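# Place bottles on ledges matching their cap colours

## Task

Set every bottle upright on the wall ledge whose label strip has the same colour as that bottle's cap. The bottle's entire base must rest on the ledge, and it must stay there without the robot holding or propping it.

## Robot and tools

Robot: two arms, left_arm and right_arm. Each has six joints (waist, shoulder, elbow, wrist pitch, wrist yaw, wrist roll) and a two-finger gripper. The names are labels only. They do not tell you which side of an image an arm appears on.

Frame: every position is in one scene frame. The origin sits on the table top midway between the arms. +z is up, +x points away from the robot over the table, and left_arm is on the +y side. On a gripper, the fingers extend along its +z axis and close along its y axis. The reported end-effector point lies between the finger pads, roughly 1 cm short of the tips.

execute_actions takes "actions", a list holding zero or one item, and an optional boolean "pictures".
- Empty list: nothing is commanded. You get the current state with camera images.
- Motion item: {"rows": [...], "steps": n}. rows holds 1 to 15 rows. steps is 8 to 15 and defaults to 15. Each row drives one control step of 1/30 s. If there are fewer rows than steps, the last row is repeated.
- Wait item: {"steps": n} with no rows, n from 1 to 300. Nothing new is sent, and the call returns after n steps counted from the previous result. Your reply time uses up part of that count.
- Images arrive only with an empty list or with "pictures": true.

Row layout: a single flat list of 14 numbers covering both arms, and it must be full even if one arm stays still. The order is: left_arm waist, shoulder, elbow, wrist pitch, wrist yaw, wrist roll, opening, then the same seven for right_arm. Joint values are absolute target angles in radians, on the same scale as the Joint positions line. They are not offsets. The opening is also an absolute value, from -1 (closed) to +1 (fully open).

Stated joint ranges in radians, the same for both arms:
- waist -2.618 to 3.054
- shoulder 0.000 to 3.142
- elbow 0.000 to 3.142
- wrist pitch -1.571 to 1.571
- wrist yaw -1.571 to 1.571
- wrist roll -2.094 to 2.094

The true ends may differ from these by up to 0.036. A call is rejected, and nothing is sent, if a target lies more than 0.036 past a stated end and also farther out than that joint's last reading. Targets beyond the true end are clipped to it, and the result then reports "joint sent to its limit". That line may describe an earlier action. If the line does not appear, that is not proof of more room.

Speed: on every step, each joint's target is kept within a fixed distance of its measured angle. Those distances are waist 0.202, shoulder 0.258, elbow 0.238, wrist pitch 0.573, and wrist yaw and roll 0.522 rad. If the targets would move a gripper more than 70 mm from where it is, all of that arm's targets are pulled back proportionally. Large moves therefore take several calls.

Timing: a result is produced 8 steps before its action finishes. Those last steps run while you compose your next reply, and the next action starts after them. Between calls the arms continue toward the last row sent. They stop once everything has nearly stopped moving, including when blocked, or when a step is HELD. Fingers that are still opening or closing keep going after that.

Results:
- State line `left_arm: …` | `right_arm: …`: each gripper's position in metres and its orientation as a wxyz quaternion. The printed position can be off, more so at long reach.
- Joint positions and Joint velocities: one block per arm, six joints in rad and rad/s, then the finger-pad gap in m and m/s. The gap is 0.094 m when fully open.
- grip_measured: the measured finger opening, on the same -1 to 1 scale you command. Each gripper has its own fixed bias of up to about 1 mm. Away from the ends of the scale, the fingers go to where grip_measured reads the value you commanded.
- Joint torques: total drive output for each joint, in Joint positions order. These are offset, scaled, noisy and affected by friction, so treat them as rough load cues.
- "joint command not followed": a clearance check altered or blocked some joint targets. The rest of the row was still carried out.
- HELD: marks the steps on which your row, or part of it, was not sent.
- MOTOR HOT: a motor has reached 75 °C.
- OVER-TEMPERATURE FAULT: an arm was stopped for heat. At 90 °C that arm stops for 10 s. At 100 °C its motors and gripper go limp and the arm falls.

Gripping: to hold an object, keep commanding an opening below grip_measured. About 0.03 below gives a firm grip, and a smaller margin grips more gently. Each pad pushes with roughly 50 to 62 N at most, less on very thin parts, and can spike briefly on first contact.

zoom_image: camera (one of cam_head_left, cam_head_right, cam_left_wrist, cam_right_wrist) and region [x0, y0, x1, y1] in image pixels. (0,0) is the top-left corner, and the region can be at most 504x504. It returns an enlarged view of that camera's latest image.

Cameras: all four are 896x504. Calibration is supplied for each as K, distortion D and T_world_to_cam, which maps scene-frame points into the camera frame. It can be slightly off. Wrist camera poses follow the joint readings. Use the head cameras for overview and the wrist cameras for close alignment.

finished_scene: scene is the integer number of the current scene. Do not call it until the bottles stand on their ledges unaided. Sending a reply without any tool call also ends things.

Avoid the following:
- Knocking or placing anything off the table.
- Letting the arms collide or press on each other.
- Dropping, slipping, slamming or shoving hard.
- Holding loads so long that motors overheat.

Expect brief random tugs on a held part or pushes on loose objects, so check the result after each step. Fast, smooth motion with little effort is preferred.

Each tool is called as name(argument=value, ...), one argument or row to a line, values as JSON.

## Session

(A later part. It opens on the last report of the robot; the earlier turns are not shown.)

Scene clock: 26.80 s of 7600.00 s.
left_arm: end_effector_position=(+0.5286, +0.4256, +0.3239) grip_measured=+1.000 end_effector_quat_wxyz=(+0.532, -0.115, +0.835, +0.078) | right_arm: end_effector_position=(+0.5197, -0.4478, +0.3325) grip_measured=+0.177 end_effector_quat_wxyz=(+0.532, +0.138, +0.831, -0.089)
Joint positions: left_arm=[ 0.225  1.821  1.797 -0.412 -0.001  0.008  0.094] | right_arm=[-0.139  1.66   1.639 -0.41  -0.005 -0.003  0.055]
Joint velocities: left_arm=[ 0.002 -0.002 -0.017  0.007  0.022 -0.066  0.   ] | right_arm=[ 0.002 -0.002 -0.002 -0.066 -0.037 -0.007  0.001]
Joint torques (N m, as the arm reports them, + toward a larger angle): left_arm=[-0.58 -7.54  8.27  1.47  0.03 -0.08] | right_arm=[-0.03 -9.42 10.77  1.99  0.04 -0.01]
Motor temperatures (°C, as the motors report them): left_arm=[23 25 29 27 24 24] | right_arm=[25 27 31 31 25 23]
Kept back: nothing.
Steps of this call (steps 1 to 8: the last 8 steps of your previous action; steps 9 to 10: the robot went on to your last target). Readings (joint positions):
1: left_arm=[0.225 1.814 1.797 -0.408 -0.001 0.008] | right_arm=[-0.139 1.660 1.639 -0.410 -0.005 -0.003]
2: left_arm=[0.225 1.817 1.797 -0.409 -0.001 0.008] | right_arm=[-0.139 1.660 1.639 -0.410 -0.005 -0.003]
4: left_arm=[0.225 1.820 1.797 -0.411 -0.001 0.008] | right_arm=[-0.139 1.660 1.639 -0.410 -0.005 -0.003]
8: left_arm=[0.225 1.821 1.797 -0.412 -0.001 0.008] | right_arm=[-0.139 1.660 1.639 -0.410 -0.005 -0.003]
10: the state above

execute_actions(
  actions=[
    {"rows": [[0.216,1.822,1.829,-0.418,0,0,0.9, -0.14,1.65,1.669,-0.404,0,0,0.14],[0.216,1.822,1.829,-0.418,0,0,0.8, -0.14,1.65,1.669,-0.404,0,0,0.14],[0.216,1.822,1.829,-0.418,0,0,0.7, -0.14,1.65,1.669,-0.404,0,0,0.14],[0.216,1.822,1.829,-0.418,0,0,0.6, -0.14,1.65,1.669,-0.404,0,0,0.14],[0.216,1.822,1.829,-0.418,0,0,0.5, -0.14,1.65,1.669,-0.404,0,0,0.14],[0.216,1.822,1.829,-0.418,0,0,0.42, -0.14,1.65,1.669,-0.404,0,0,0.14],[0.216,1.822,1.829,-0.418,0,0,0.35, -0.14,1.65,1.669,-0.404,0,0,0.14],[0.216,1.822,1.829,-0.418,0,0,0.30, -0.14,1.65,1.669,-0.404,0,0,0.14],[0.216,1.822,1.829,-0.418,0,0,0.26, -0.14,1.65,1.669,-0.404,0,0,0.14],[0.216,1.822,1.829,-0.418,0,0,0.23, -0.14,1.65,1.669,-0.404,0,0,0.14],[0.216,1.822,1.829,-0.418,0,0,0.20, -0.14,1.65,1.669,-0.404,0,0,0.14],[0.216,1.822,1.829,-0.418,0,0,0.17, -0.14,1.65,1.669,-0.404,0,0,0.14],[0.216,1.822,1.829,-0.418,0,0,0.14, -0.14,1.65,1.669,-0.404,0,0,0.14]], "steps": 15},
  ],
)

execute_actions(
  actions=[
    {"steps": 14},
  ],
)

Scene clock: 27.63 s of 7600.00 s.
left_arm: end_effector_position=(+0.5286, +0.4256, +0.3239) grip_measured=+0.385 end_effector_quat_wxyz=(+0.532, -0.115, +0.835, +0.078) | right_arm: end_effector_position=(+0.5197, -0.4478, +0.3325) grip_measured=+0.177 end_effector_quat_wxyz=(+0.532, +0.138, +0.831, -0.089)
Joint positions: left_arm=[ 0.225  1.821  1.797 -0.412 -0.001  0.008  0.065] | right_arm=[-0.139  1.66   1.639 -0.41  -0.005 -0.003  0.055]
Joint velocities: left_arm=[-0.012 -0.007 -0.027 -0.051 -0.007  0.081 -0.066] | right_arm=[-0.007  0.002  0.012  0.022 -0.022 -0.007 -0.001]
Joint torques (N m, as the arm reports them, + toward a larger angle): left_arm=[-0.59 -7.6   8.32  1.49  0.02 -0.07] | right_arm=[-0.07 -9.46 10.76  1.99  0.03  0.  ]
Motor temperatures (°C, as the motors report them): left_arm=[23 25 29 27 24 24] | right_arm=[25 27 31 31 25 23]
Steps of this call (steps 1 to 18: the robot went on to your last target; steps 19 to 25: the first 7 steps of this action). Readings (joint positions):
19: left_arm=[0.225 1.821 1.797 -0.412 -0.001 0.008] | right_arm=[-0.139 1.660 1.639 -0.410 -0.005 -0.003]
20: left_arm=[0.225 1.821 1.797 -0.412 -0.001 0.008] | right_arm=[-0.139 1.660 1.639 -0.410 -0.005 -0.003]
22: left_arm=[0.225 1.821 1.797 -0.412 -0.001 0.008] | right_arm=[-0.139 1.660 1.639 -0.410 -0.005 -0.003]
25: the state above

Scene clock: 28.10 s of 7600.00 s.
left_arm: end_effector_position=(+0.5285, +0.4258, +0.3239) grip_measured=+0.169 end_effector_quat_wxyz=(+0.532, -0.115, +0.835, +0.078) | right_arm: end_effector_position=(+0.5197, -0.4478, +0.3325) grip_measured=+0.177 end_effector_quat_wxyz=(+0.532, +0.138, +0.831, -0.089)
Joint positions: left_arm=[ 0.225  1.821  1.797 -0.412 -0.002  0.008  0.055] | right_arm=[-0.139  1.66   1.639 -0.41  -0.005 -0.003  0.055]
Joint velocities: left_arm=[ 0.007 -0.022  0.017 -0.037  0.022  0.007  0.001] | right_arm=[-0.007 -0.007 -0.027 -0.022 -0.095 -0.022 -0.001]
Joint torques (N m, as the arm reports them, + toward a larger angle): left_arm=[-0.59 -7.59  8.27  1.48  0.03 -0.08] | right_arm=[-0.04 -9.47 10.75  2.    0.03  0.  ]
Motor temperatures (°C, as the motors report them): left_arm=[23 25 29 27 24 24] | right_arm=[25 27 31 31 25 23]
Kept back: nothing.
Steps of this call (steps 1 to 8: the last 8 steps of your previous action; steps 9 to 14: the robot went on to your last target). Readings (joint positions):
1: left_arm=[0.225 1.821 1.797 -0.412 -0.001 0.008] | right_arm=[-0.139 1.660 1.639 -0.410 -0.005 -0.003]
2: left_arm=[0.225 1.821 1.797 -0.412 -0.001 0.008] | right_arm=[-0.139 1.660 1.639 -0.410 -0.005 -0.003]
4: left_arm=[0.225 1.821 1.797 -0.412 -0.002 0.008] | right_arm=[-0.139 1.660 1.639 -0.410 -0.005 -0.003]
8: left_arm=[0.225 1.821 1.797 -0.412 -0.002 0.008] | right_arm=[-0.139 1.660 1.639 -0.410 -0.005 -0.003]
14: the state above

execute_actions(
  actions=[
    {"rows": [[0.216,1.821,1.833,-0.422,0,0,0.135, -0.14,1.65,1.673,-0.409,0,0,0.14],[0.216,1.820,1.839,-0.430,0,0,0.135, -0.14,1.649,1.680,-0.418,0,0,0.14],[0.216,1.818,1.847,-0.440,0,0,0.135, -0.14,1.648,1.689,-0.430,0,0,0.14],[0.216,1.816,1.857,-0.452,0,0,0.135, -0.14,1.647,1.700,-0.443,0,0,0.14],[0.216,1.813,1.868,-0.465,0,0,0.135, -0.14,1.646,1.713,-0.459,0,0,0.14],[0.216,1.811,1.879,-0.478,0,0,0.135, -0.14,1.645,1.725,-0.474,0,0,0.14],[0.216,1.808,1.890,-0.491,0,0,0.135, -0.14,1.644,1.737,-0.490,0,0,0.14],[0.216,1.805,1.900,-0.505,0,0,0.135, -0.14,1.643,1.749,-0.505,0,0,0.14],[0.216,1.803,1.911,-0.518,0,0,0.135, -0.14,1.642,1.761,-0.520,0,0,0.14],[0.216,1.800,1.922,-0.531,0,0,0.135, -0.14,1.641,1.774,-0.536,0,0,0.14],[0.216,1.797,1.932,-0.543,0,0,0.135, -0.14,1.640,1.785,-0.549,0,0,0.14],[0.216,1.793,1.940,-0.553,0,0,0.135, -0.14,1.638,1.794,-0.561,0,0,0.14],[0.216,1.789,1.946,-0.561,0,0,0.135, -0.14,1.635,1.801,-0.570,0,0,0.14],[0.216,1.785,1.950,-0.565,0,0,0.135, -0.14,1.632,1.805,-0.575,0,0,0.14]], "steps": 15},
  ],
)

execute_actions(
  actions=[
    {"rows": [[0.214,1.770,1.935,-0.566,0,0,0.135, -0.137,1.618,1.791,-0.576,0,0,0.14],[0.210,1.744,1.909,-0.567,0,0,0.135, -0.132,1.594,1.769,-0.579,0,0,0.14],[0.205,1.707,1.872,-0.568,0,0,0.135, -0.125,1.561,1.738,-0.582,0,0,0.14],[0.198,1.666,1.831,-0.570,0,0,0.135, -0.115,1.523,1.702,-0.585,0,0,0.14],[0.190,1.620,1.785,-0.571,0,0,0.135, -0.102,1.481,1.662,-0.589,0,0,0.14],[0.180,1.573,1.738,-0.573,0,0,0.135, -0.087,1.438,1.622,-0.593,0,0,0.14],[0.168,1.526,1.692,-0.575,0,0,0.135, -0.07,1.396,1.582,-0.597,0,0,0.14],[0.154,1.480,1.645,-0.577,0,0,0.135, -0.05,1.353,1.542,-0.601,0,0,0.14],[0.138,1.433,1.599,-0.579,0,0,0.135, -0.028,1.311,1.502,-0.605,0,0,0.14],[0.120,1.387,1.552,-0.580,0,0,0.135, -0.005,1.268,1.462,-0.609,0,0,0.14],[0.100,1.345,1.511,-0.582,0,0,0.135, 0.02,1.231,1.427,-0.612,0,0,0.14],[0.080,1.309,1.474,-0.583,0,0,0.135, 0.045,1.198,1.396,-0.615,0,0,0.14],[0.058,1.283,1.448,-0.584,0,0,0.135, 0.07,1.174,1.373,-0.618,0,0,0.14],[0.035,1.268,1.433,-0.585,0,0,0.135, 0.095,1.160,1.360,-0.620,0,0,0.14]], "steps": 15},
  ],
)

execute_actions(
  actions=[
    {"steps": 15},
  ],
  pictures=true,
)

Scene clock: 33.53 s of 7600.00 s.
left_arm: end_effector_position=(+0.5244, +0.4246, +0.3260) grip_measured=+0.169 end_effector_quat_wxyz=(+0.522, -0.116, +0.841, +0.077) | right_arm: end_effector_position=(+0.5153, -0.4463, +0.3355) grip_measured=+0.177 end_effector_quat_wxyz=(+0.522, +0.139, +0.837, -0.087)
Joint positions: left_arm=[ 0.225  1.821  1.828 -0.465 -0.002  0.008  0.055] | right_arm=[-0.139  1.66   1.674 -0.469 -0.005 -0.003  0.055]
Joint velocities: left_arm=[ 0.022 -0.007  0.232 -0.505 -0.095 -0.007 -0.001] | right_arm=[-0.007 -0.007  0.295 -0.447  0.007 -0.037 -0.   ]
Joint torques (N m, as the arm reports them, + toward a larger angle): left_arm=[-0.58 -8.56  9.28  1.92  0.04 -0.07] | right_arm=[-0.06 -9.78 11.98  2.42  0.04  0.  ]
Motor temperatures (°C, as the motors report them): left_arm=[23 26 30 27 24 24] | right_arm=[25 27 32 31 25 23]
Steps of this call (steps 1 to 15: the robot went on to your last target; steps 16 to 90: nothing new was sent; then 2.20 s passed at rest; steps 91 to 97: the first 7 steps of this action). Readings (joint positions):
91: left_arm=[0.225 1.821 1.797 -0.412 -0.002 0.008] | right_arm=[-0.139 1.660 1.639 -0.410 -0.005 -0.003]
92: left_arm=[0.225 1.821 1.797 -0.412 -0.002 0.008] | right_arm=[-0.139 1.660 1.639 -0.410 -0.005 -0.003]
94: left_arm=[0.225 1.821 1.805 -0.423 -0.002 0.008] | right_arm=[-0.139 1.660 1.648 -0.423 -0.005 -0.003]
97: the state above

Scene clock: 34.03 s of 7600.00 s.
left_arm: end_effector_position=(+0.4801, +0.3996, +0.3409) grip_measured=+0.169 end_effector_quat_wxyz=(+0.504, -0.108, +0.855, +0.068) | right_arm: end_effector_position=(+0.4747, -0.4226, +0.3519) grip_measured=+0.177 end_effector_quat_wxyz=(+0.507, +0.133, +0.848, -0.082)
Joint positions: left_arm=[ 0.201  1.672  1.754 -0.587 -0.002  0.008  0.055] | right_arm=[-0.117  1.529  1.641 -0.603  0.002 -0.003  0.055]
Joint velocities: left_arm=[-0.271 -1.341 -1.306 -0.212  0.081  0.051 -0.001] | right_arm=[ 0.344 -1.248 -1.111 -0.359  0.037  0.022 -0.001]
Joint torques (N m, as the arm reports them, + toward a larger angle): left_arm=[ -1.1  -10.92   7.15   1.85   0.09  -0.08] | right_arm=[  2.32 -11.59   8.58   2.31  -0.13   0.  ]
Motor temperatures (°C, as the motors report them): left_arm=[23 26 30 27 24 24] | right_arm=[25 27 32 31 25 23]
Steps of this call (steps 1 to 8: the last 8 steps of your previous action; steps 9 to 15: the first 7 steps of this action). Readings (joint positions):
9: left_arm=[0.225 1.819 1.904 -0.564 -0.002 0.008] | right_arm=[-0.139 1.658 1.763 -0.575 -0.005 -0.003]
10: left_arm=[0.224 1.815 1.904 -0.570 -0.002 0.008] | right_arm=[-0.139 1.655 1.763 -0.581 -0.005 -0.003]
12: left_arm=[0.221 1.785 1.873 -0.575 -0.002 0.008] | right_arm=[-0.138 1.630 1.740 -0.588 -0.004 -0.003]
15: the state above

Scene clock: 34.53 s of 7600.00 s.
left_arm: end_effector_position=(+0.3899, +0.3052, +0.3577) grip_measured=+0.170 end_effector_quat_wxyz=(+0.525, -0.033, +0.850, +0.023) | right_arm: end_effector_position=(+0.3969, -0.3149, +0.3595) grip_measured=+0.177 end_effector_quat_wxyz=(+0.528, +0.040, +0.848, -0.025)
Joint positions: left_arm=[ 0.033  1.276  1.434 -0.623  0.006  0.008  0.055] | right_arm=[ 0.094  1.164  1.367 -0.661 -0.008 -0.003  0.055]
Joint velocities: left_arm=[-0.012 -0.007 -0.071  0.007 -0.051  0.007 -0.   ] | right_arm=[-0.012 -0.002 -0.066 -0.051 -0.095  0.022  0.   ]
Joint torques (N m, as the arm reports them, + toward a larger angle): left_arm=[-0.02 -3.37  6.04  1.92 -0.04 -0.07] | right_arm=[ 0.16 -3.62  7.23  2.34  0.09 -0.01]
Motor temperatures (°C, as the motors report them): left_arm=[23 26 30 27 24 24] | right_arm=[25 27 31 32 25 23]
Kept back: nothing.
Steps of this call (steps 1 to 8: the last 8 steps of your previous action; steps 9 to 15: the robot went on to your last target). Readings (joint positions):
1: left_arm=[0.190 1.623 1.708 -0.593 -0.003 0.008] | right_arm=[-0.102 1.485 1.602 -0.611 0.003 -0.003]
2: left_arm=[0.176 1.572 1.663 -0.598 -0.003 0.008] | right_arm=[-0.083 1.438 1.563 -0.619 0.004 -0.003]
4: left_arm=[0.141 1.466 1.578 -0.604 -0.003 0.008] | right_arm=[-0.033 1.340 1.489 -0.631 0.004 -0.003]
8: left_arm=[0.056 1.301 1.462 -0.618 0.001 0.008] | right_arm=[0.071 1.189 1.389 -0.652 -0.003 -0.003]
15: the state above
camera_calibration (this result's frames):
cam_left_wrist: T_world_to_cam=[[0.153189, -0.976284, 0.152981, 0.180674], [-0.863511, -0.207521, -0.459656, 0.585385], [0.480501, -0.0616865, -0.874822, 0.229368], [0, 0, 0, 1]] pos_world=[0.367598, 0.312018, 0.442092]
cam_right_wrist: T_world_to_cam=[[-0.121294, -0.990091, -0.0707683, -0.241885], [-0.898759, 0.139808, -0.415556, 0.585212], [0.421332, 0.0131991, -0.90681, 0.283218], [0, 0, 0, 1]] pos_world=[0.377296, -0.325043, 0.482896]

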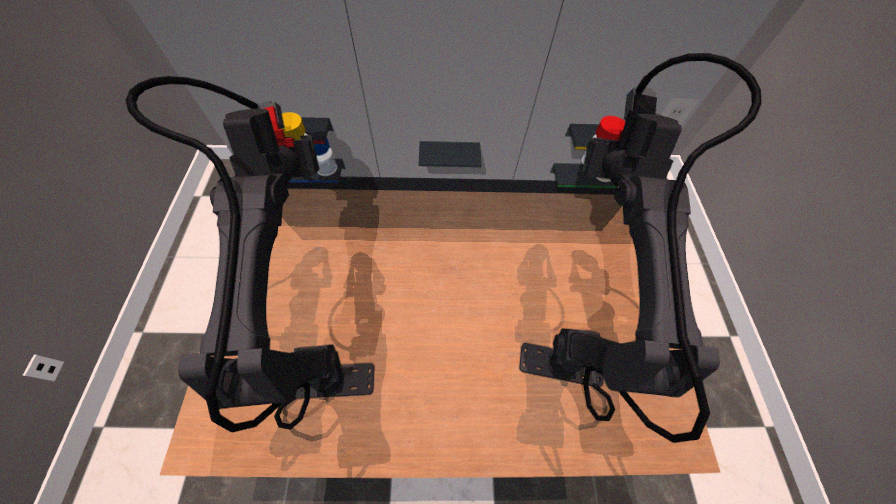

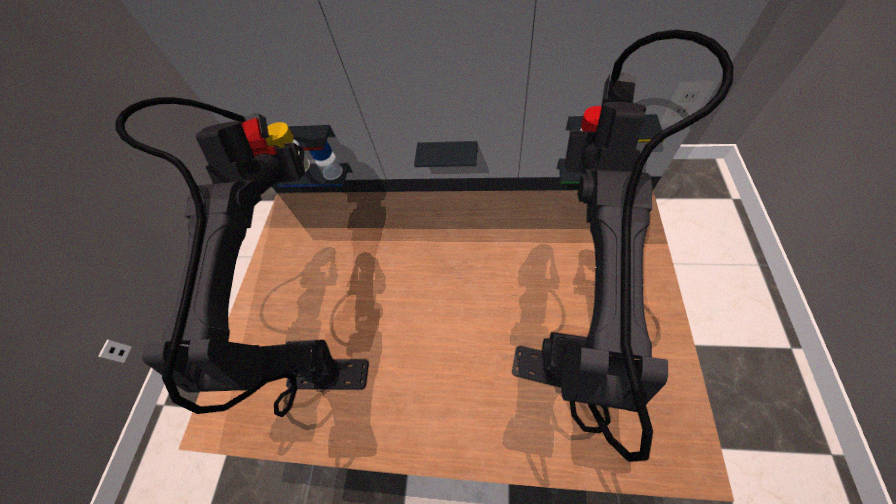

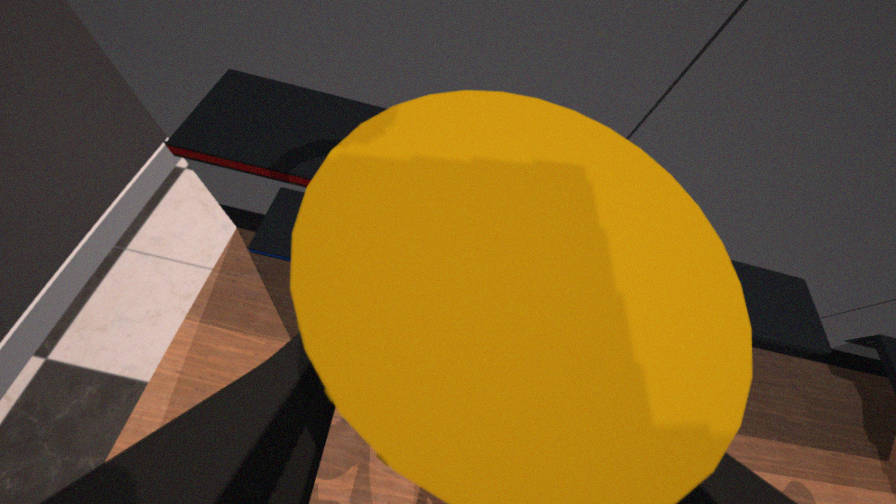

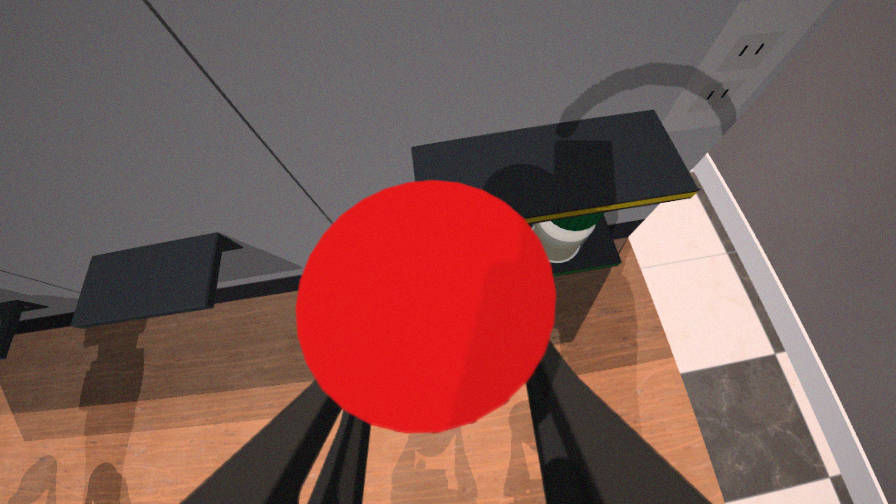

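execute_actions(
  actions=[
    {"rows": [[0.030,1.271,1.424,-0.55,0,0,0.135, 0.101,1.163,1.351,-0.585,0,0,0.14],[0.019,1.277,1.407,-0.50,0,0,0.135, 0.112,1.168,1.332,-0.535,0,0,0.14],[0.003,1.286,1.382,-0.45,0,0,0.135, 0.130,1.176,1.305,-0.48,0,0,0.14],[-0.019,1.299,1.347,-0.394,0,0,0.135, 0.153,1.187,1.268,-0.425,0,0,0.14],[-0.040,1.311,1.313,-0.345,0,0,0.135, 0.176,1.198,1.231,-0.375,0,0,0.14],[-0.062,1.323,1.279,-0.296,0,0,0.135, 0.200,1.209,1.194,-0.325,0,0,0.14],[-0.083,1.336,1.244,-0.248,0,0,0.135, 0.223,1.220,1.157,-0.275,0,0,0.14],[-0.105,1.348,1.210,-0.199,0,0,0.135, 0.246,1.231,1.120,-0.225,0,0,0.14],[-0.126,1.360,1.176,-0.151,0,0,0.135, 0.270,1.242,1.083,-0.175,0,0,0.14],[-0.148,1.372,1.141,-0.102,0,0,0.135, 0.293,1.252,1.046,-0.125,0,0,0.14],[-0.169,1.385,1.107,-0.053,0,0,0.135, 0.316,1.263,1.009,-0.075,0,0,0.14],[-0.191,1.397,1.073,-0.005,0,0,0.135, 0.339,1.274,0.972,-0.025,0,0,0.14],[-0.212,1.409,1.038,0.044,0,0,0.135, 0.363,1.285,0.935,0.025,0,0,0.14],[-0.234,1.422,1.004,0.093,0,0,0.135, 0.386,1.296,0.898,0.075,0,0,0.14],[-0.256,1.434,0.970,0.141,0,0,0.135, 0.409,1.307,0.861,0.125,0,0,0.14]], "steps": 15},
  ],
)

execute_actions(
  actions=[
    {"rows": [[-0.277,1.446,0.935,0.190,0,0,0.135, 0.433,1.318,0.824,0.175,0,0,0.14],[-0.299,1.458,0.901,0.238,0,0,0.135, 0.456,1.329,0.787,0.225,0,0,0.14],[-0.320,1.471,0.867,0.287,0,0,0.135, 0.479,1.340,0.750,0.275,0,0,0.14],[-0.342,1.483,0.832,0.336,0,0,0.135, 0.502,1.350,0.713,0.325,0,0,0.14],[-0.363,1.495,0.798,0.384,0,0,0.135, 0.526,1.361,0.676,0.375,0,0,0.14],[-0.385,1.507,0.764,0.433,0,0,0.135, 0.549,1.372,0.639,0.425,0,0,0.14],[-0.406,1.520,0.729,0.481,0,0,0.135, 0.572,1.383,0.602,0.475,0,0,0.14],[-0.428,1.532,0.695,0.53,0,0,0.135, 0.596,1.394,0.565,0.525,0,0,0.14],[-0.449,1.544,0.661,0.57,0,0,0.135, 0.619,1.405,0.528,0.57,0,0,0.14],[-0.465,1.554,0.635,0.60,0,0,0.135, 0.636,1.413,0.500,0.60,0,0,0.14],[-0.479,1.561,0.614,0.62,0,0,0.135, 0.651,1.420,0.477,0.62,0,0,0.14],[-0.490,1.567,0.596,0.63,0,0,0.135, 0.662,1.425,0.458,0.63,0,0,0.14],[-0.498,1.572,0.584,0.63,0,0,0.135, 0.671,1.429,0.444,0.63,0,0,0.14],[-0.503,1.575,0.575,0.63,0,0,0.135, 0.677,1.432,0.435,0.63,0,0,0.14]], "steps": 15},
  ],
)

execute_actions(
  actions=[
    {"steps": 20},
  ],
  pictures=true,
)

Scene clock: 36.43 s of 7600.00 s.
left_arm: end_effector_position=(+0.4104, +0.2818, +0.3378) grip_measured=+0.170 end_effector_quat_wxyz=(+0.545, -0.008, +0.839, +0.010) | right_arm: end_effector_position=(+0.4197, -0.2915, +0.3390) grip_measured=+0.177 end_effector_quat_wxyz=(+0.550, +0.013, +0.835, -0.011)
Joint positions: left_arm=[-0.032  1.289  1.316 -0.446 -0.004  0.008  0.055] | right_arm=[ 0.166  1.177  1.238 -0.469  0.005 -0.003  0.055]
Joint velocities: left_arm=[-0.652  0.276 -0.93   1.238 -0.022 -0.022  0.   ] | right_arm=[ 0.686  0.256 -1.009  1.267  0.037  0.022  0.   ]
Joint torques (N m, as the arm reports them, + toward a larger angle): left_arm=[-0.8  -1.01  4.98  1.63  0.07 -0.08] | right_arm=[ 1.39 -1.57  6.13  1.98 -0.08  0.01]
Motor temperatures (°C, as the motors report them): left_arm=[23 26 30 28 24 24] | right_arm=[25 27 31 32 25 23]
Steps of this call (steps 1 to 15: the robot went on to your last target; steps 16 to 50: nothing new was sent; steps 51 to 57: the first 7 steps of this action). Readings (joint positions):
51: left_arm=[0.033 1.276 1.431 -0.625 0.006 0.008] | right_arm=[0.094 1.164 1.364 -0.663 -0.008 -0.003]
52: left_arm=[0.032 1.276 1.426 -0.616 0.006 0.008] | right_arm=[0.094 1.164 1.359 -0.652 -0.007 -0.003]
54: left_arm=[0.021 1.276 1.399 -0.565 0.001 0.008] | right_arm=[0.108 1.164 1.329 -0.594 -0.001 -0.003]
57: the state above

Scene clock: 36.93 s of 7600.00 s.
left_arm: end_effector_position=(+0.4157, +0.1369, +0.1423) grip_measured=+0.170 end_effector_quat_wxyz=(+0.498, +0.136, +0.853, -0.075) | right_arm: end_effector_position=(+0.4206, -0.1464, +0.1431) grip_measured=+0.177 end_effector_quat_wxyz=(+0.501, -0.142, +0.850, +0.082)
Joint positions: left_arm=[-0.365  1.506  0.782  0.209 -0.001  0.008  0.055] | right_arm=[ 0.525  1.373  0.664  0.204  0.    -0.003  0.055]
Joint velocities: left_arm=[-0.608  0.271 -0.94   1.516  0.007 -0.081 -0.002] | right_arm=[ 0.662  0.232 -0.999  1.487  0.007  0.007  0.001]
Joint torques (N m, as the arm reports them, + toward a larger angle): left_arm=[-0.18 -5.13  5.95  1.92  0.02 -0.08] | right_arm=[ 0.66 -5.75  7.49  2.36 -0.02 -0.02]
Motor temperatures (°C, as the motors report them): left_arm=[23 26 30 28 24 24] | right_arm=[25 27 31 32 25 23]
Steps of this call (steps 1 to 8: the last 8 steps of your previous action; steps 9 to 15: the first 7 steps of this action). Readings (joint positions):
9: left_arm=[-0.234 1.441 0.984 -0.068 -0.002 0.008] | right_arm=[0.383 1.318 0.883 -0.081 0.002 -0.003]
10: left_arm=[-0.256 1.454 0.949 -0.025 -0.002 0.008] | right_arm=[0.407 1.330 0.844 -0.037 0.002 -0.003]
12: left_arm=[-0.299 1.476 0.880 0.065 -0.002 0.008] | right_arm=[0.454 1.348 0.770 0.055 0.001 -0.003]
15: the state above

Scene clock: 37.60 s of 7600.00 s.
left_arm: end_effector_position=(+0.3780, +0.0866, +0.0953) grip_measured=+0.170 end_effector_quat_wxyz=(+0.514, +0.192, +0.828, -0.116) | right_arm: end_effector_position=(+0.3795, -0.0993, +0.0978) grip_measured=+0.177 end_effector_quat_wxyz=(+0.518, -0.201, +0.821, +0.127)
Joint positions: left_arm=[-0.502  1.584  0.566  0.558  0.004  0.008  0.055] | right_arm=[ 0.671  1.442  0.431  0.565 -0.005 -0.003  0.055]
Joint velocities: left_arm=[ 0.002 -0.012 -0.002  0.095 -0.081 -0.051  0.   ] | right_arm=[ 0.012 -0.002  0.002  0.051 -0.051  0.022  0.   ]
Joint torques (N m, as the arm reports them, + toward a larger angle): left_arm=[ 0.02 -5.3   5.64  2.14 -0.03 -0.07] | right_arm=[ 0.51 -5.83  6.91  2.51  0.05  0.  ]
Motor temperatures (°C, as the motors report them): left_arm=[23 26 29 28 24 24] | right_arm=[25 27 31 32 25 23]
Kept back: nothing.
Steps of this call (steps 1 to 8: the last 8 steps of your previous action; steps 9 to 20: the robot went on to your last target). Readings (joint positions):
1: left_arm=[-0.386 1.517 0.750 0.259 -0.001 0.008] | right_arm=[0.548 1.382 0.629 0.256 0.000 -0.003]
2: left_arm=[-0.408 1.527 0.717 0.309 -0.001 0.008] | right_arm=[0.572 1.391 0.594 0.307 -0.000 -0.003]
4: left_arm=[-0.448 1.548 0.658 0.393 0.000 0.008] | right_arm=[0.615 1.410 0.529 0.394 -0.001 -0.003]
8: left_arm=[-0.498 1.579 0.579 0.478 0.004 0.008] | right_arm=[0.667 1.437 0.444 0.482 -0.005 -0.003]
20: the state above
camera_calibration (this result's frames):
cam_left_wrist: T_world_to_cam=[[-0.364677, -0.918593, 0.152307, 0.199998], [-0.846963, 0.259284, -0.46414, 0.362869], [0.386865, -0.29826, -0.872569, 0.0476843], [0, 0, 0, 1]] pos_world=[0.361824, 0.103853, 0.179569]
cam_right_wrist: T_world_to_cam=[[0.436774, -0.896827, -0.0702082, -0.251662], [-0.825676, -0.368695, -0.426994, 0.35354], [0.357054, 0.244469, -0.901525, 0.0972112], [0, 0, 0, 1]] pos_world=[0.367119, -0.119114, 0.220929]

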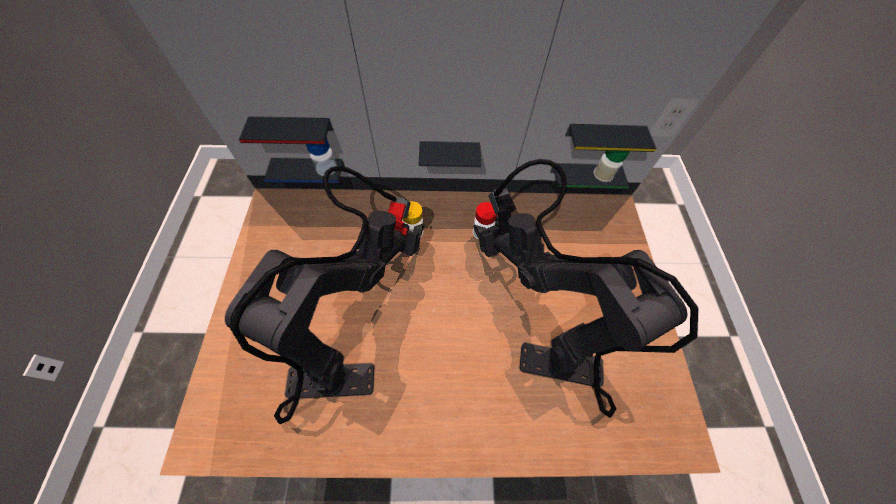

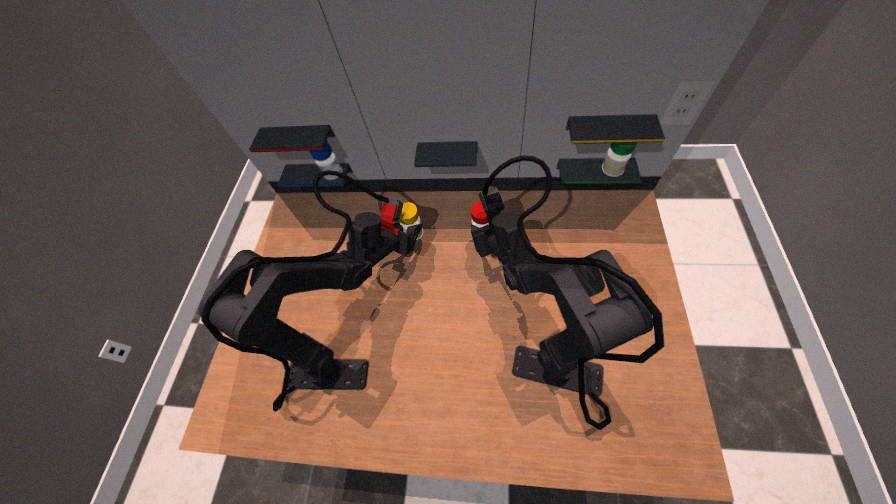

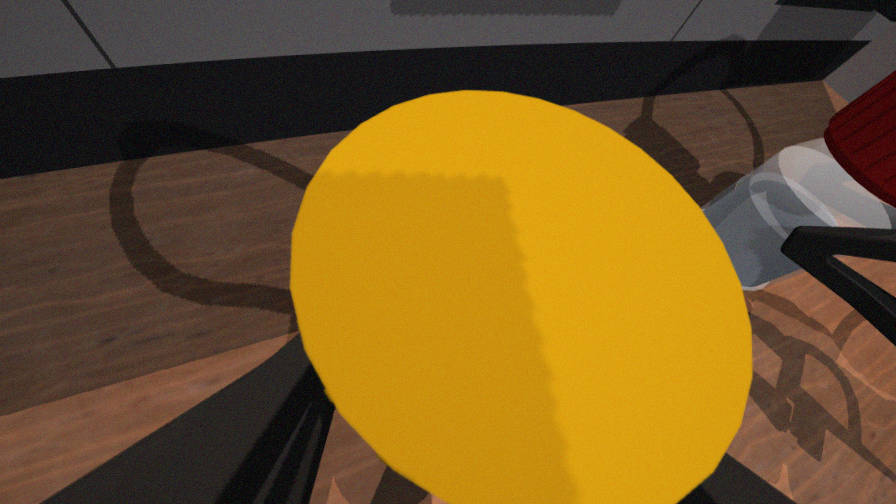

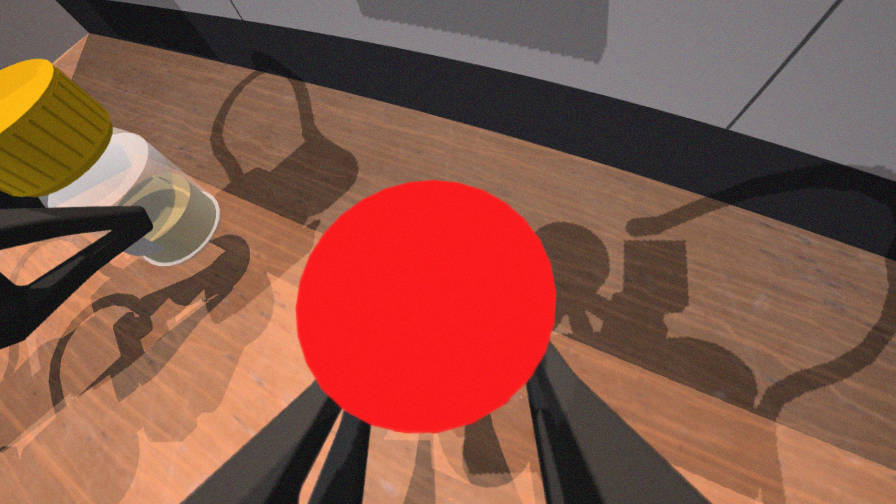

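execute_actions(
  actions=[
    {"rows": [[-0.503,1.580,0.573,0.66,0,0,0.135, 0.677,1.438,0.433,0.665,0,0,0.14],[-0.503,1.588,0.570,0.69,0,0,0.135, 0.677,1.448,0.429,0.70,0,0,0.14],[-0.503,1.600,0.566,0.72,0,0,0.135, 0.677,1.462,0.424,0.735,0,0,0.14],[-0.503,1.613,0.561,0.75,0,0,0.135, 0.677,1.478,0.418,0.77,0,0,0.14],[-0.503,1.628,0.555,0.78,0,0,0.135, 0.677,1.496,0.412,0.805,0,0,0.14],[-0.503,1.643,0.550,0.81,0,0,0.135, 0.677,1.514,0.405,0.84,0,0,0.14],[-0.503,1.658,0.544,0.835,0,0,0.135, 0.677,1.532,0.399,0.87,0,0,0.14],[-0.503,1.673,0.538,0.855,0,0,0.135, 0.677,1.549,0.393,0.895,0,0,0.14],[-0.503,1.688,0.533,0.87,0,0,0.135, 0.677,1.567,0.386,0.91,0,0,0.14],[-0.503,1.703,0.527,0.88,0,0,0.135, 0.677,1.585,0.380,0.92,0,0,0.14],[-0.503,1.716,0.522,0.88,0,0,0.135, 0.677,1.601,0.374,0.92,0,0,0.14],[-0.503,1.728,0.518,0.88,0,0,0.135, 0.677,1.615,0.369,0.92,0,0,0.14],[-0.503,1.736,0.515,0.88,0,0,0.135, 0.677,1.625,0.365,0.92,0,0,0.14],[-0.503,1.741,0.513,0.88,0,0,0.135, 0.677,1.631,0.363,0.92,0,0,0.14]], "steps": 15},
  ],
)

execute_actions(
  actions=[
    {"steps": 22},
  ],
  pictures=true,
)

Scene clock: 39.17 s of 7600.00 s.
left_arm: end_effector_position=(+0.3881, +0.0818, +0.1050) grip_measured=+0.170 end_effector_quat_wxyz=(+0.546, +0.188, +0.807, -0.123) | right_arm: end_effector_position=(+0.3896, -0.0941, +0.1074) grip_measured=+0.177 end_effector_quat_wxyz=(+0.552, -0.196, +0.799, +0.135)
Joint positions: left_arm=[-0.502  1.626  0.565  0.68   0.004  0.008  0.055] | right_arm=[ 0.671  1.496  0.426  0.708 -0.005 -0.003  0.055]
Joint velocities: left_arm=[-0.007  0.418 -0.09   0.784 -0.007  0.022  0.001] | right_arm=[ 0.012  0.462 -0.139  0.916 -0.051 -0.007 -0.001]
Joint torques (N m, as the arm reports them, + toward a larger angle): left_arm=[-0.08 -4.35  3.7   1.85 -0.03 -0.07] | right_arm=[ 0.56 -4.97  4.7   2.2   0.04 -0.01]
Motor temperatures (°C, as the motors report them): left_arm=[23 26 29 29 24 24] | right_arm=[25 27 31 33 25 23]
Steps of this call (steps 1 to 30: the robot went on to your last target; steps 31 to 40: nothing new was sent; steps 41 to 47: the first 7 steps of this action). Readings (joint positions):
41: left_arm=[-0.502 1.584 0.566 0.566 0.004 0.008] | right_arm=[0.671 1.442 0.431 0.573 -0.005 -0.003]
42: left_arm=[-0.502 1.584 0.566 0.572 0.004 0.008] | right_arm=[0.671 1.443 0.431 0.581 -0.005 -0.003]
44: left_arm=[-0.502 1.592 0.566 0.605 0.004 0.008] | right_arm=[0.671 1.455 0.431 0.619 -0.005 -0.003]
47: the state above

Scene clock: 39.90 s of 7600.00 s.
left_arm: end_effector_position=(+0.3816, +0.0848, +0.0642) grip_measured=+0.170 end_effector_quat_wxyz=(+0.529, +0.190, +0.819, -0.120) | right_arm: end_effector_position=(+0.3825, -0.0978, +0.0654) grip_measured=+0.177 end_effector_quat_wxyz=(+0.531, -0.199, +0.813, +0.130)
Joint positions: left_arm=[-0.502  1.748  0.511  0.811  0.004  0.008  0.055] | right_arm=[ 0.671  1.639  0.366  0.859 -0.005 -0.003  0.055]
Joint velocities: left_arm=[-0.002 -0.022 -0.007 -0.007 -0.051 -0.051  0.   ] | right_arm=[ 0.007 -0.007 -0.017 -0.022  0.007 -0.037 -0.002]
Joint torques (N m, as the arm reports them, + toward a larger angle): left_arm=[-0.07 -5.69  4.39  2.15 -0.04 -0.08] | right_arm=[ 0.52 -6.47  5.02  2.52  0.04  0.  ]
Motor temperatures (°C, as the motors report them): left_arm=[23 26 29 29 24 24] | right_arm=[25 27 31 33 25 23]
Kept back: nothing.
Steps of this call (steps 1 to 8: the last 8 steps of your previous action; steps 9 to 22: the robot went on to your last target). Readings (joint positions):
1: left_arm=[-0.502 1.641 0.561 0.706 0.004 0.008] | right_arm=[0.671 1.513 0.420 0.738 -0.005 -0.003]
2: left_arm=[-0.502 1.655 0.556 0.730 0.004 0.008] | right_arm=[0.671 1.531 0.414 0.765 -0.005 -0.003]
4: left_arm=[-0.502 1.686 0.543 0.766 0.004 0.008] | right_arm=[0.671 1.568 0.400 0.806 -0.005 -0.003]
8: left_arm=[-0.502 1.738 0.520 0.788 0.004 0.008] | right_arm=[0.671 1.627 0.375 0.833 -0.005 -0.003]
22: the state above
camera_calibration (this result's frames):
cam_left_wrist: T_world_to_cam=[[-0.369482, -0.916292, 0.154568, 0.205951], [-0.831957, 0.252099, -0.49426, 0.348778], [0.41392, -0.311214, -0.855462, 0.00833188], [0, 0, 0, 1]] pos_world=[0.362815, 0.103378, 0.147681]
cam_right_wrist: T_world_to_cam=[[0.438713, -0.895831, -0.0708359, -0.254467], [-0.813559, -0.362469, -0.454685, 0.340558], [0.381645, 0.257105, -0.887831, 0.0574888], [0, 0, 0, 1]] pos_world=[0.366761, -0.119298, 0.187862]

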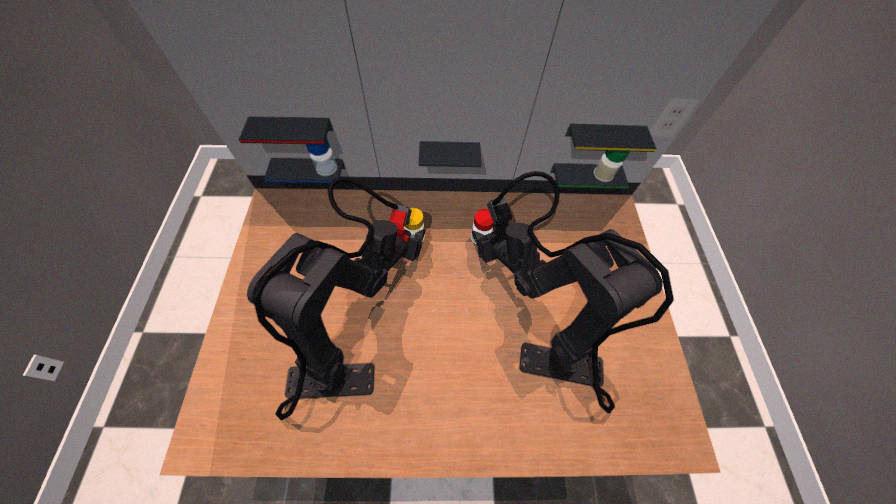

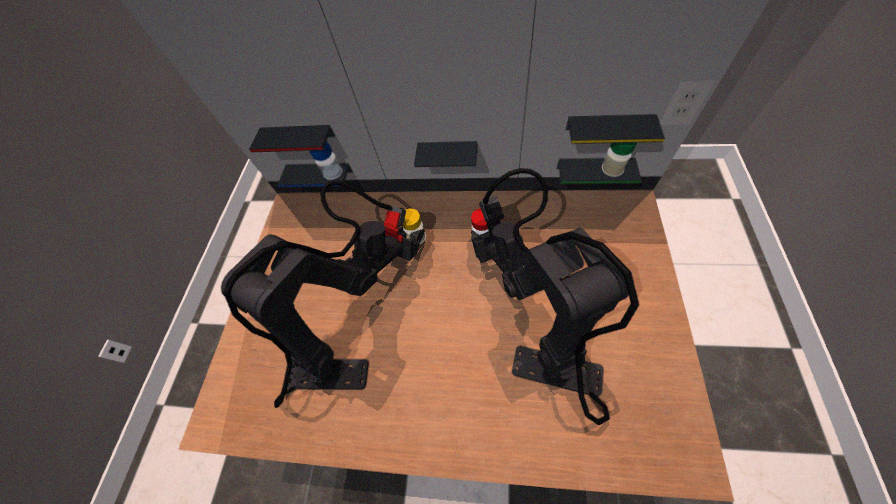

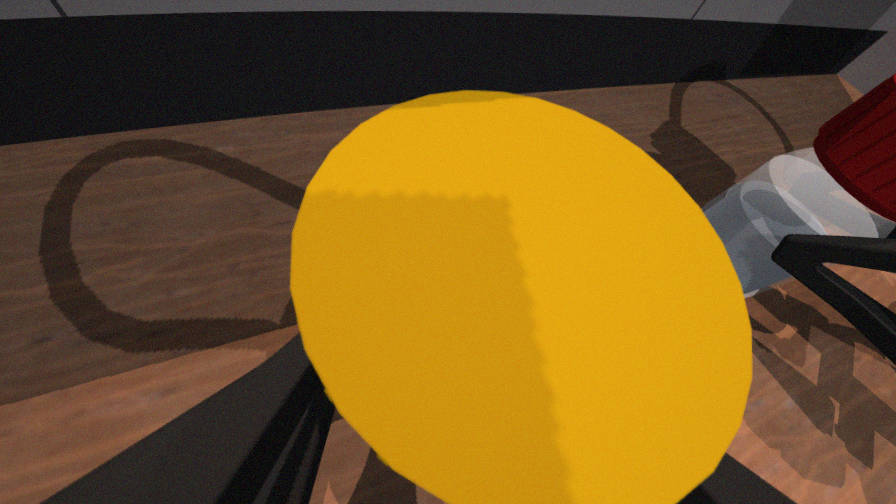

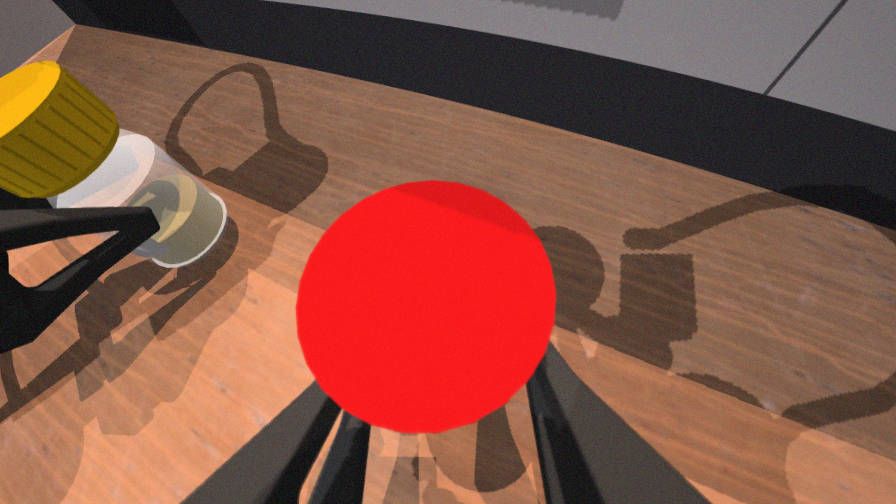

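execute_actions(
  actions=[
    {"rows": [[-0.503,1.743,0.513,0.886,0,0,0.135, 0.677,1.633,0.363,0.926,0,0,0.14],[-0.503,1.746,0.512,0.892,0,0,0.135, 0.677,1.637,0.362,0.932,0,0,0.14],[-0.503,1.750,0.512,0.898,0,0,0.135, 0.677,1.641,0.362,0.938,0,0,0.14],[-0.503,1.754,0.511,0.904,0,0,0.135, 0.677,1.646,0.361,0.944,0,0,0.14],[-0.503,1.758,0.510,0.910,0,0,0.135, 0.677,1.651,0.361,0.950,0,0,0.14],[-0.503,1.763,0.510,0.916,0,0,0.135, 0.677,1.656,0.360,0.955,0,0,0.14],[-0.503,1.768,0.509,0.922,0,0,0.135, 0.677,1.661,0.360,0.960,0,0,0.14],[-0.503,1.773,0.508,0.927,0,0,0.135, 0.677,1.666,0.359,0.965,0,0,0.14],[-0.503,1.778,0.508,0.932,0,0,0.135, 0.677,1.671,0.358,0.97,0,0,0.14],[-0.503,1.782,0.507,0.932,0,0,0.135, 0.677,1.676,0.358,0.97,0,0,0.14],[-0.503,1.786,0.506,0.932,0,0,0.135, 0.677,1.681,0.357,0.97,0,0,0.14],[-0.503,1.790,0.506,0.932,0,0,0.135, 0.677,1.685,0.357,0.97,0,0,0.14],[-0.503,1.793,0.505,0.932,0,0,0.135, 0.677,1.688,0.356,0.97,0,0,0.14],[-0.503,1.795,0.505,0.932,0,0,0.135, 0.677,1.691,0.356,0.97,0,0,0.14]], "steps": 15},
  ],
)

execute_actions(
  actions=[
    {"steps": 20},
  ],
  pictures=true,
)

Scene clock: 41.20 s of 7600.00 s.
left_arm: end_effector_position=(+0.3837, +0.0839, +0.0679) grip_measured=+0.170 end_effector_quat_wxyz=(+0.537, +0.189, +0.813, -0.121) | right_arm: end_effector_position=(+0.3843, -0.0968, +0.0681) grip_measured=+0.177 end_effector_quat_wxyz=(+0.538, -0.198, +0.809, +0.131)
Joint positions: left_arm=[-0.502  1.753  0.511  0.837  0.004  0.008  0.055] | right_arm=[ 0.671  1.647  0.366  0.884 -0.005 -0.003  0.055]
Joint velocities: left_arm=[-0.002  0.105 -0.002  0.227 -0.051 -0.007  0.   ] | right_arm=[-0.012  0.134  0.012  0.168  0.007 -0.022 -0.   ]
Joint torques (N m, as the arm reports them, + toward a larger angle): left_arm=[-0.07 -4.74  4.11  2.05 -0.03 -0.07] | right_arm=[ 0.48 -5.45  4.75  2.44  0.04  0.  ]
Motor temperatures (°C, as the motors report them): left_arm=[23 26 29 29 24 24] | right_arm=[25 27 30 34 25 23]
Steps of this call (steps 1 to 30: the robot went on to your last target; steps 31 to 32: nothing new was sent; steps 33 to 39: the first 7 steps of this action). Readings (joint positions):
33: left_arm=[-0.502 1.748 0.511 0.813 0.004 0.008] | right_arm=[0.671 1.639 0.366 0.860 -0.005 -0.003]
34: left_arm=[-0.502 1.748 0.511 0.814 0.004 0.008] | right_arm=[0.671 1.639 0.366 0.861 -0.005 -0.003]
36: left_arm=[-0.502 1.748 0.511 0.819 0.004 0.008] | right_arm=[0.671 1.639 0.366 0.867 -0.005 -0.003]
39: the state above

Scene clock: 41.87 s of 7600.00 s.
left_arm: end_effector_position=(+0.3839, +0.0837, +0.0566) grip_measured=+0.170 end_effector_quat_wxyz=(+0.531, +0.190, +0.817, -0.120) | right_arm: end_effector_position=(+0.3843, -0.0968, +0.0573) grip_measured=+0.177 end_effector_quat_wxyz=(+0.530, -0.200, +0.814, +0.130)
Joint positions: left_arm=[-0.502  1.795  0.511  0.864  0.004  0.008  0.055] | right_arm=[ 0.671  1.691  0.366  0.909 -0.005 -0.003  0.055]
Joint velocities: left_arm=[ 0.007 -0.007 -0.037  0.007 -0.007 -0.095 -0.002] | right_arm=[-0.022 -0.007  0.002  0.022  0.007  0.066 -0.   ]
Joint torques (N m, as the arm reports them, + toward a larger angle): left_arm=[-0.08 -5.37  3.66  2.14 -0.03 -0.07] | right_arm=[ 0.57 -6.08  4.13  2.53  0.03 -0.02]
Motor temperatures (°C, as the motors report them): left_arm=[23 26 29 29 24 24] | right_arm=[25 27 30 34 25 23]
Kept back: nothing.
Steps of this call (steps 1 to 8: the last 8 steps of your previous action; steps 9 to 20: the robot went on to your last target). Readings (joint positions):
1: left_arm=[-0.502 1.758 0.511 0.843 0.004 0.008] | right_arm=[0.671 1.652 0.366 0.890 -0.005 -0.003]
2: left_arm=[-0.502 1.763 0.511 0.849 0.004 0.008] | right_arm=[0.671 1.658 0.366 0.895 -0.005 -0.003]
4: left_arm=[-0.502 1.775 0.511 0.856 0.004 0.008] | right_arm=[0.671 1.669 0.366 0.901 -0.005 -0.003]
8: left_arm=[-0.502 1.792 0.511 0.859 0.004 0.008] | right_arm=[0.671 1.687 0.366 0.905 -0.005 -0.003]
20: the state above
camera_calibration (this result's frames):
cam_left_wrist: T_world_to_cam=[[-0.370174, -0.915961, 0.154876, 0.207187], [-0.829737, 0.251036, -0.498515, 0.346709], [0.417741, -0.313043, -0.852934, -0.000944183], [0, 0, 0, 1]] pos_world=[0.364767, 0.102443, 0.139946]
cam_right_wrist: T_world_to_cam=[[0.438617, -0.895881, -0.0708065, -0.254966], [-0.814175, -0.362785, -0.453328, 0.338874], [0.38044, 0.256486, -0.888527, 0.0498407], [0, 0, 0, 1]] pos_world=[0.368774, -0.118264, 0.179852]

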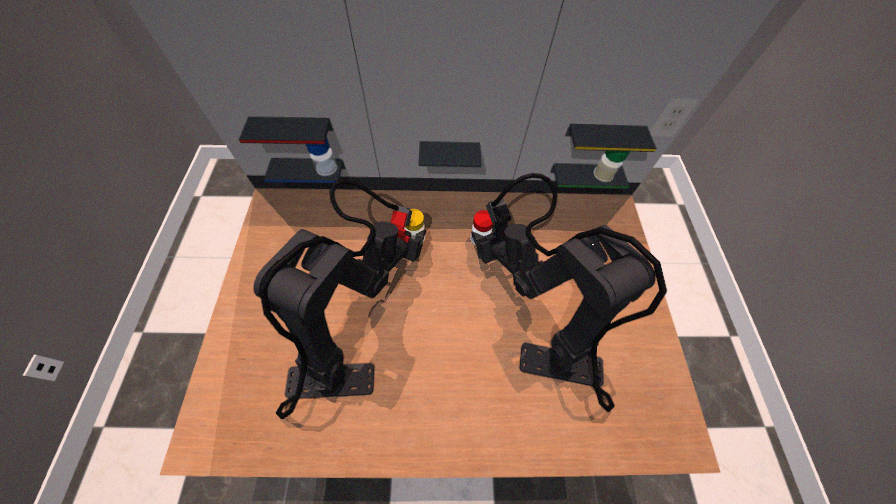

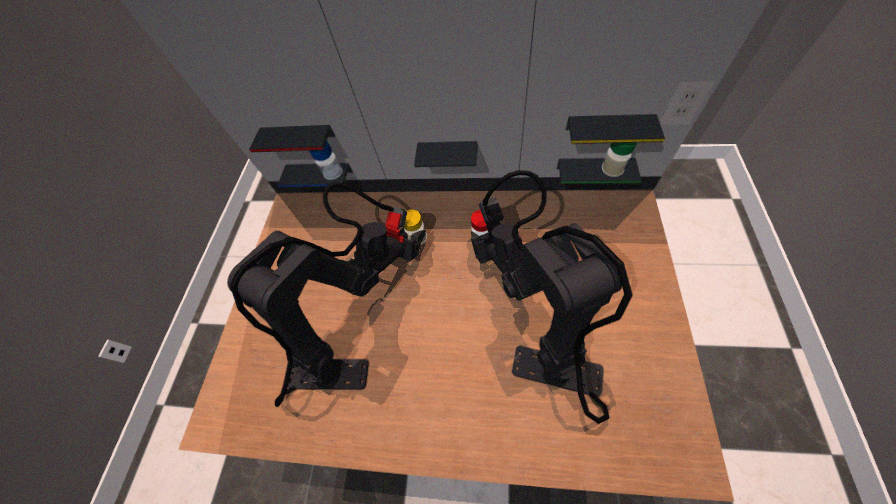

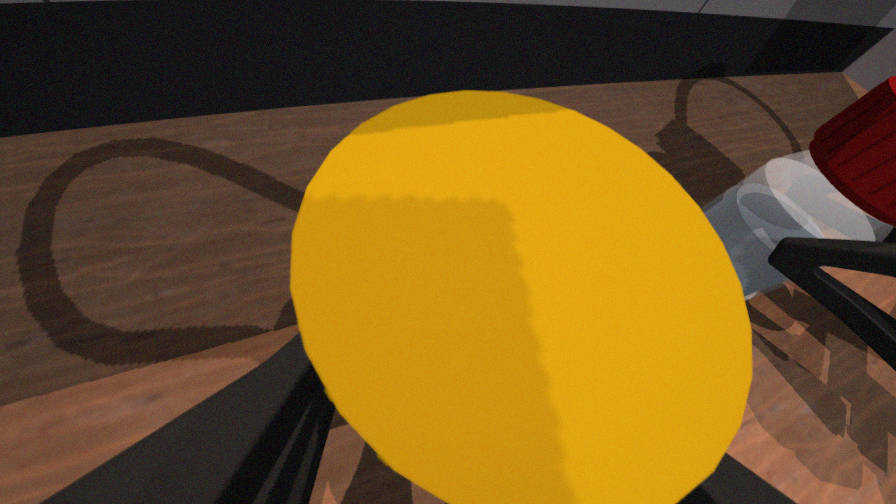

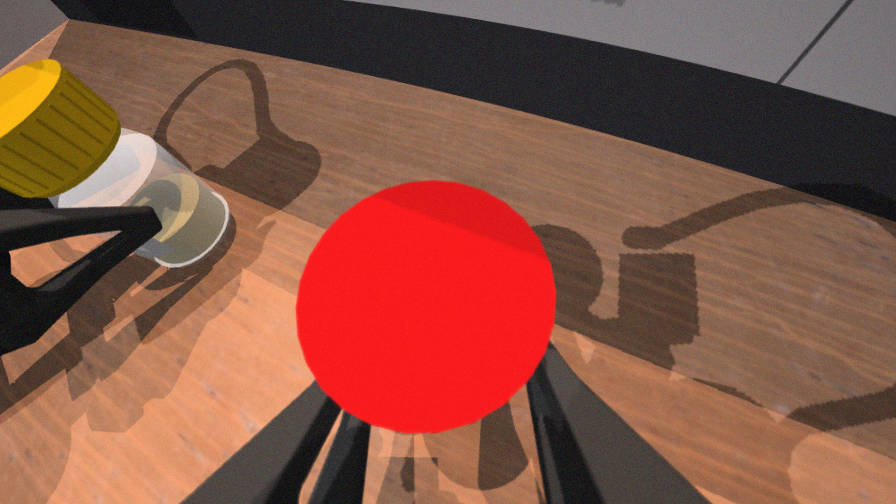

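execute_actions(
  actions=[
    {"rows": [[-0.503,1.798,0.505,0.932,0,0,0.135, 0.677,1.694,0.356,0.97,0,0,0.14],[-0.503,1.801,0.505,0.932,0,0,0.135, 0.677,1.697,0.356,0.97,0,0,0.14],[-0.503,1.804,0.505,0.932,0,0,0.135, 0.677,1.700,0.356,0.97,0,0,0.14],[-0.503,1.807,0.505,0.932,0,0,0.135, 0.677,1.703,0.356,0.97,0,0,0.14],[-0.503,1.810,0.505,0.932,0,0,0.135, 0.677,1.706,0.356,0.97,0,0,0.14],[-0.503,1.813,0.505,0.932,0,0,0.135, 0.677,1.709,0.356,0.97,0,0,0.14],[-0.503,1.816,0.505,0.932,0,0,0.135, 0.677,1.712,0.356,0.97,0,0,0.14],[-0.503,1.818,0.505,0.932,0,0,0.135, 0.677,1.714,0.356,0.97,0,0,0.14]], "steps": 15},
  ],
)

execute_actions(
  actions=[
    {"steps": 14},
  ],
)

Scene clock: 42.47 s of 7600.00 s.
left_arm: end_effector_position=(+0.3840, +0.0837, +0.0543) grip_measured=+0.170 end_effector_quat_wxyz=(+0.529, +0.190, +0.818, -0.120) | right_arm: end_effector_position=(+0.3842, -0.0969, +0.0545) grip_measured=+0.177 end_effector_quat_wxyz=(+0.528, -0.200, +0.815, +0.129)
Joint positions: left_arm=[-0.502  1.804  0.511  0.869  0.004  0.008  0.055] | right_arm=[ 0.671  1.702  0.366  0.915 -0.005 -0.003  0.055]
Joint velocities: left_arm=[ 0.002  0.125 -0.012  0.037  0.007 -0.037  0.   ] | right_arm=[ 0.002  0.105 -0.007  0.154 -0.051 -0.037 -0.001]
Joint torques (N m, as the arm reports them, + toward a larger angle): left_arm=[-0.07 -5.17  3.62  2.11 -0.03 -0.08] | right_arm=[ 0.54 -5.92  4.06  2.3   0.04  0.01]
Motor temperatures (°C, as the motors report them): left_arm=[23 26 29 30 24 24] | right_arm=[25 27 30 34 25 23]
Steps of this call (steps 1 to 11: the robot went on to your last target; steps 12 to 18: the first 7 steps of this action). Readings (joint positions):
12: left_arm=[-0.502 1.795 0.511 0.864 0.004 0.008] | right_arm=[0.671 1.691 0.366 0.910 -0.005 -0.003]
13: left_arm=[-0.502 1.795 0.511 0.864 0.004 0.008] | right_arm=[0.671 1.691 0.366 0.910 -0.005 -0.003]
15: left_arm=[-0.502 1.795 0.511 0.864 0.004 0.008] | right_arm=[0.671 1.692 0.366 0.910 -0.005 -0.003]
18: the state above

Scene clock: 42.93 s of 7600.00 s.
left_arm: end_effector_position=(+0.3831, +0.0841, +0.0485) grip_measured=+0.170 end_effector_quat_wxyz=(+0.524, +0.191, +0.822, -0.118) | right_arm: end_effector_position=(+0.3848, -0.0966, +0.0548) grip_measured=+0.177 end_effector_quat_wxyz=(+0.530, -0.200, +0.814, +0.130)
Joint positions: left_arm=[-0.502  1.818  0.511  0.869  0.004  0.008  0.055] | right_arm=[ 0.671  1.707  0.366  0.925 -0.005 -0.003  0.055]
Joint velocities: left_arm=[-0.002 -0.007 -0.002  0.037 -0.007 -0.037  0.001] | right_arm=[-0.017  0.022  0.007  0.022 -0.007  0.051 -0.001]
Joint torques (N m, as the arm reports them, + toward a larger angle): left_arm=[-0.08 -5.54  3.63  2.1  -0.03 -0.08] | right_arm=[ 0.56 -5.72  4.05  2.41  0.03 -0.02]
Motor temperatures (°C, as the motors report them): left_arm=[23 26 29 30 24 24] | right_arm=[25 27 30 34 25 23]
Kept back: nothing.
Steps of this call (steps 1 to 8: the last 8 steps of your previous action; steps 9 to 14: the robot went on to your last target). Readings (joint positions):
1: left_arm=[-0.502 1.808 0.511 0.869 0.004 0.008] | right_arm=[0.671 1.704 0.366 0.919 -0.005 -0.003]
2: left_arm=[-0.502 1.812 0.511 0.869 0.004 0.008] | right_arm=[0.671 1.706 0.366 0.922 -0.005 -0.003]
4: left_arm=[-0.502 1.817 0.511 0.869 0.004 0.008] | right_arm=[0.671 1.707 0.366 0.924 -0.005 -0.003]
8: left_arm=[-0.502 1.818 0.511 0.869 0.004 0.008] | right_arm=[0.671 1.707 0.366 0.925 -0.005 -0.003]
14: the state above


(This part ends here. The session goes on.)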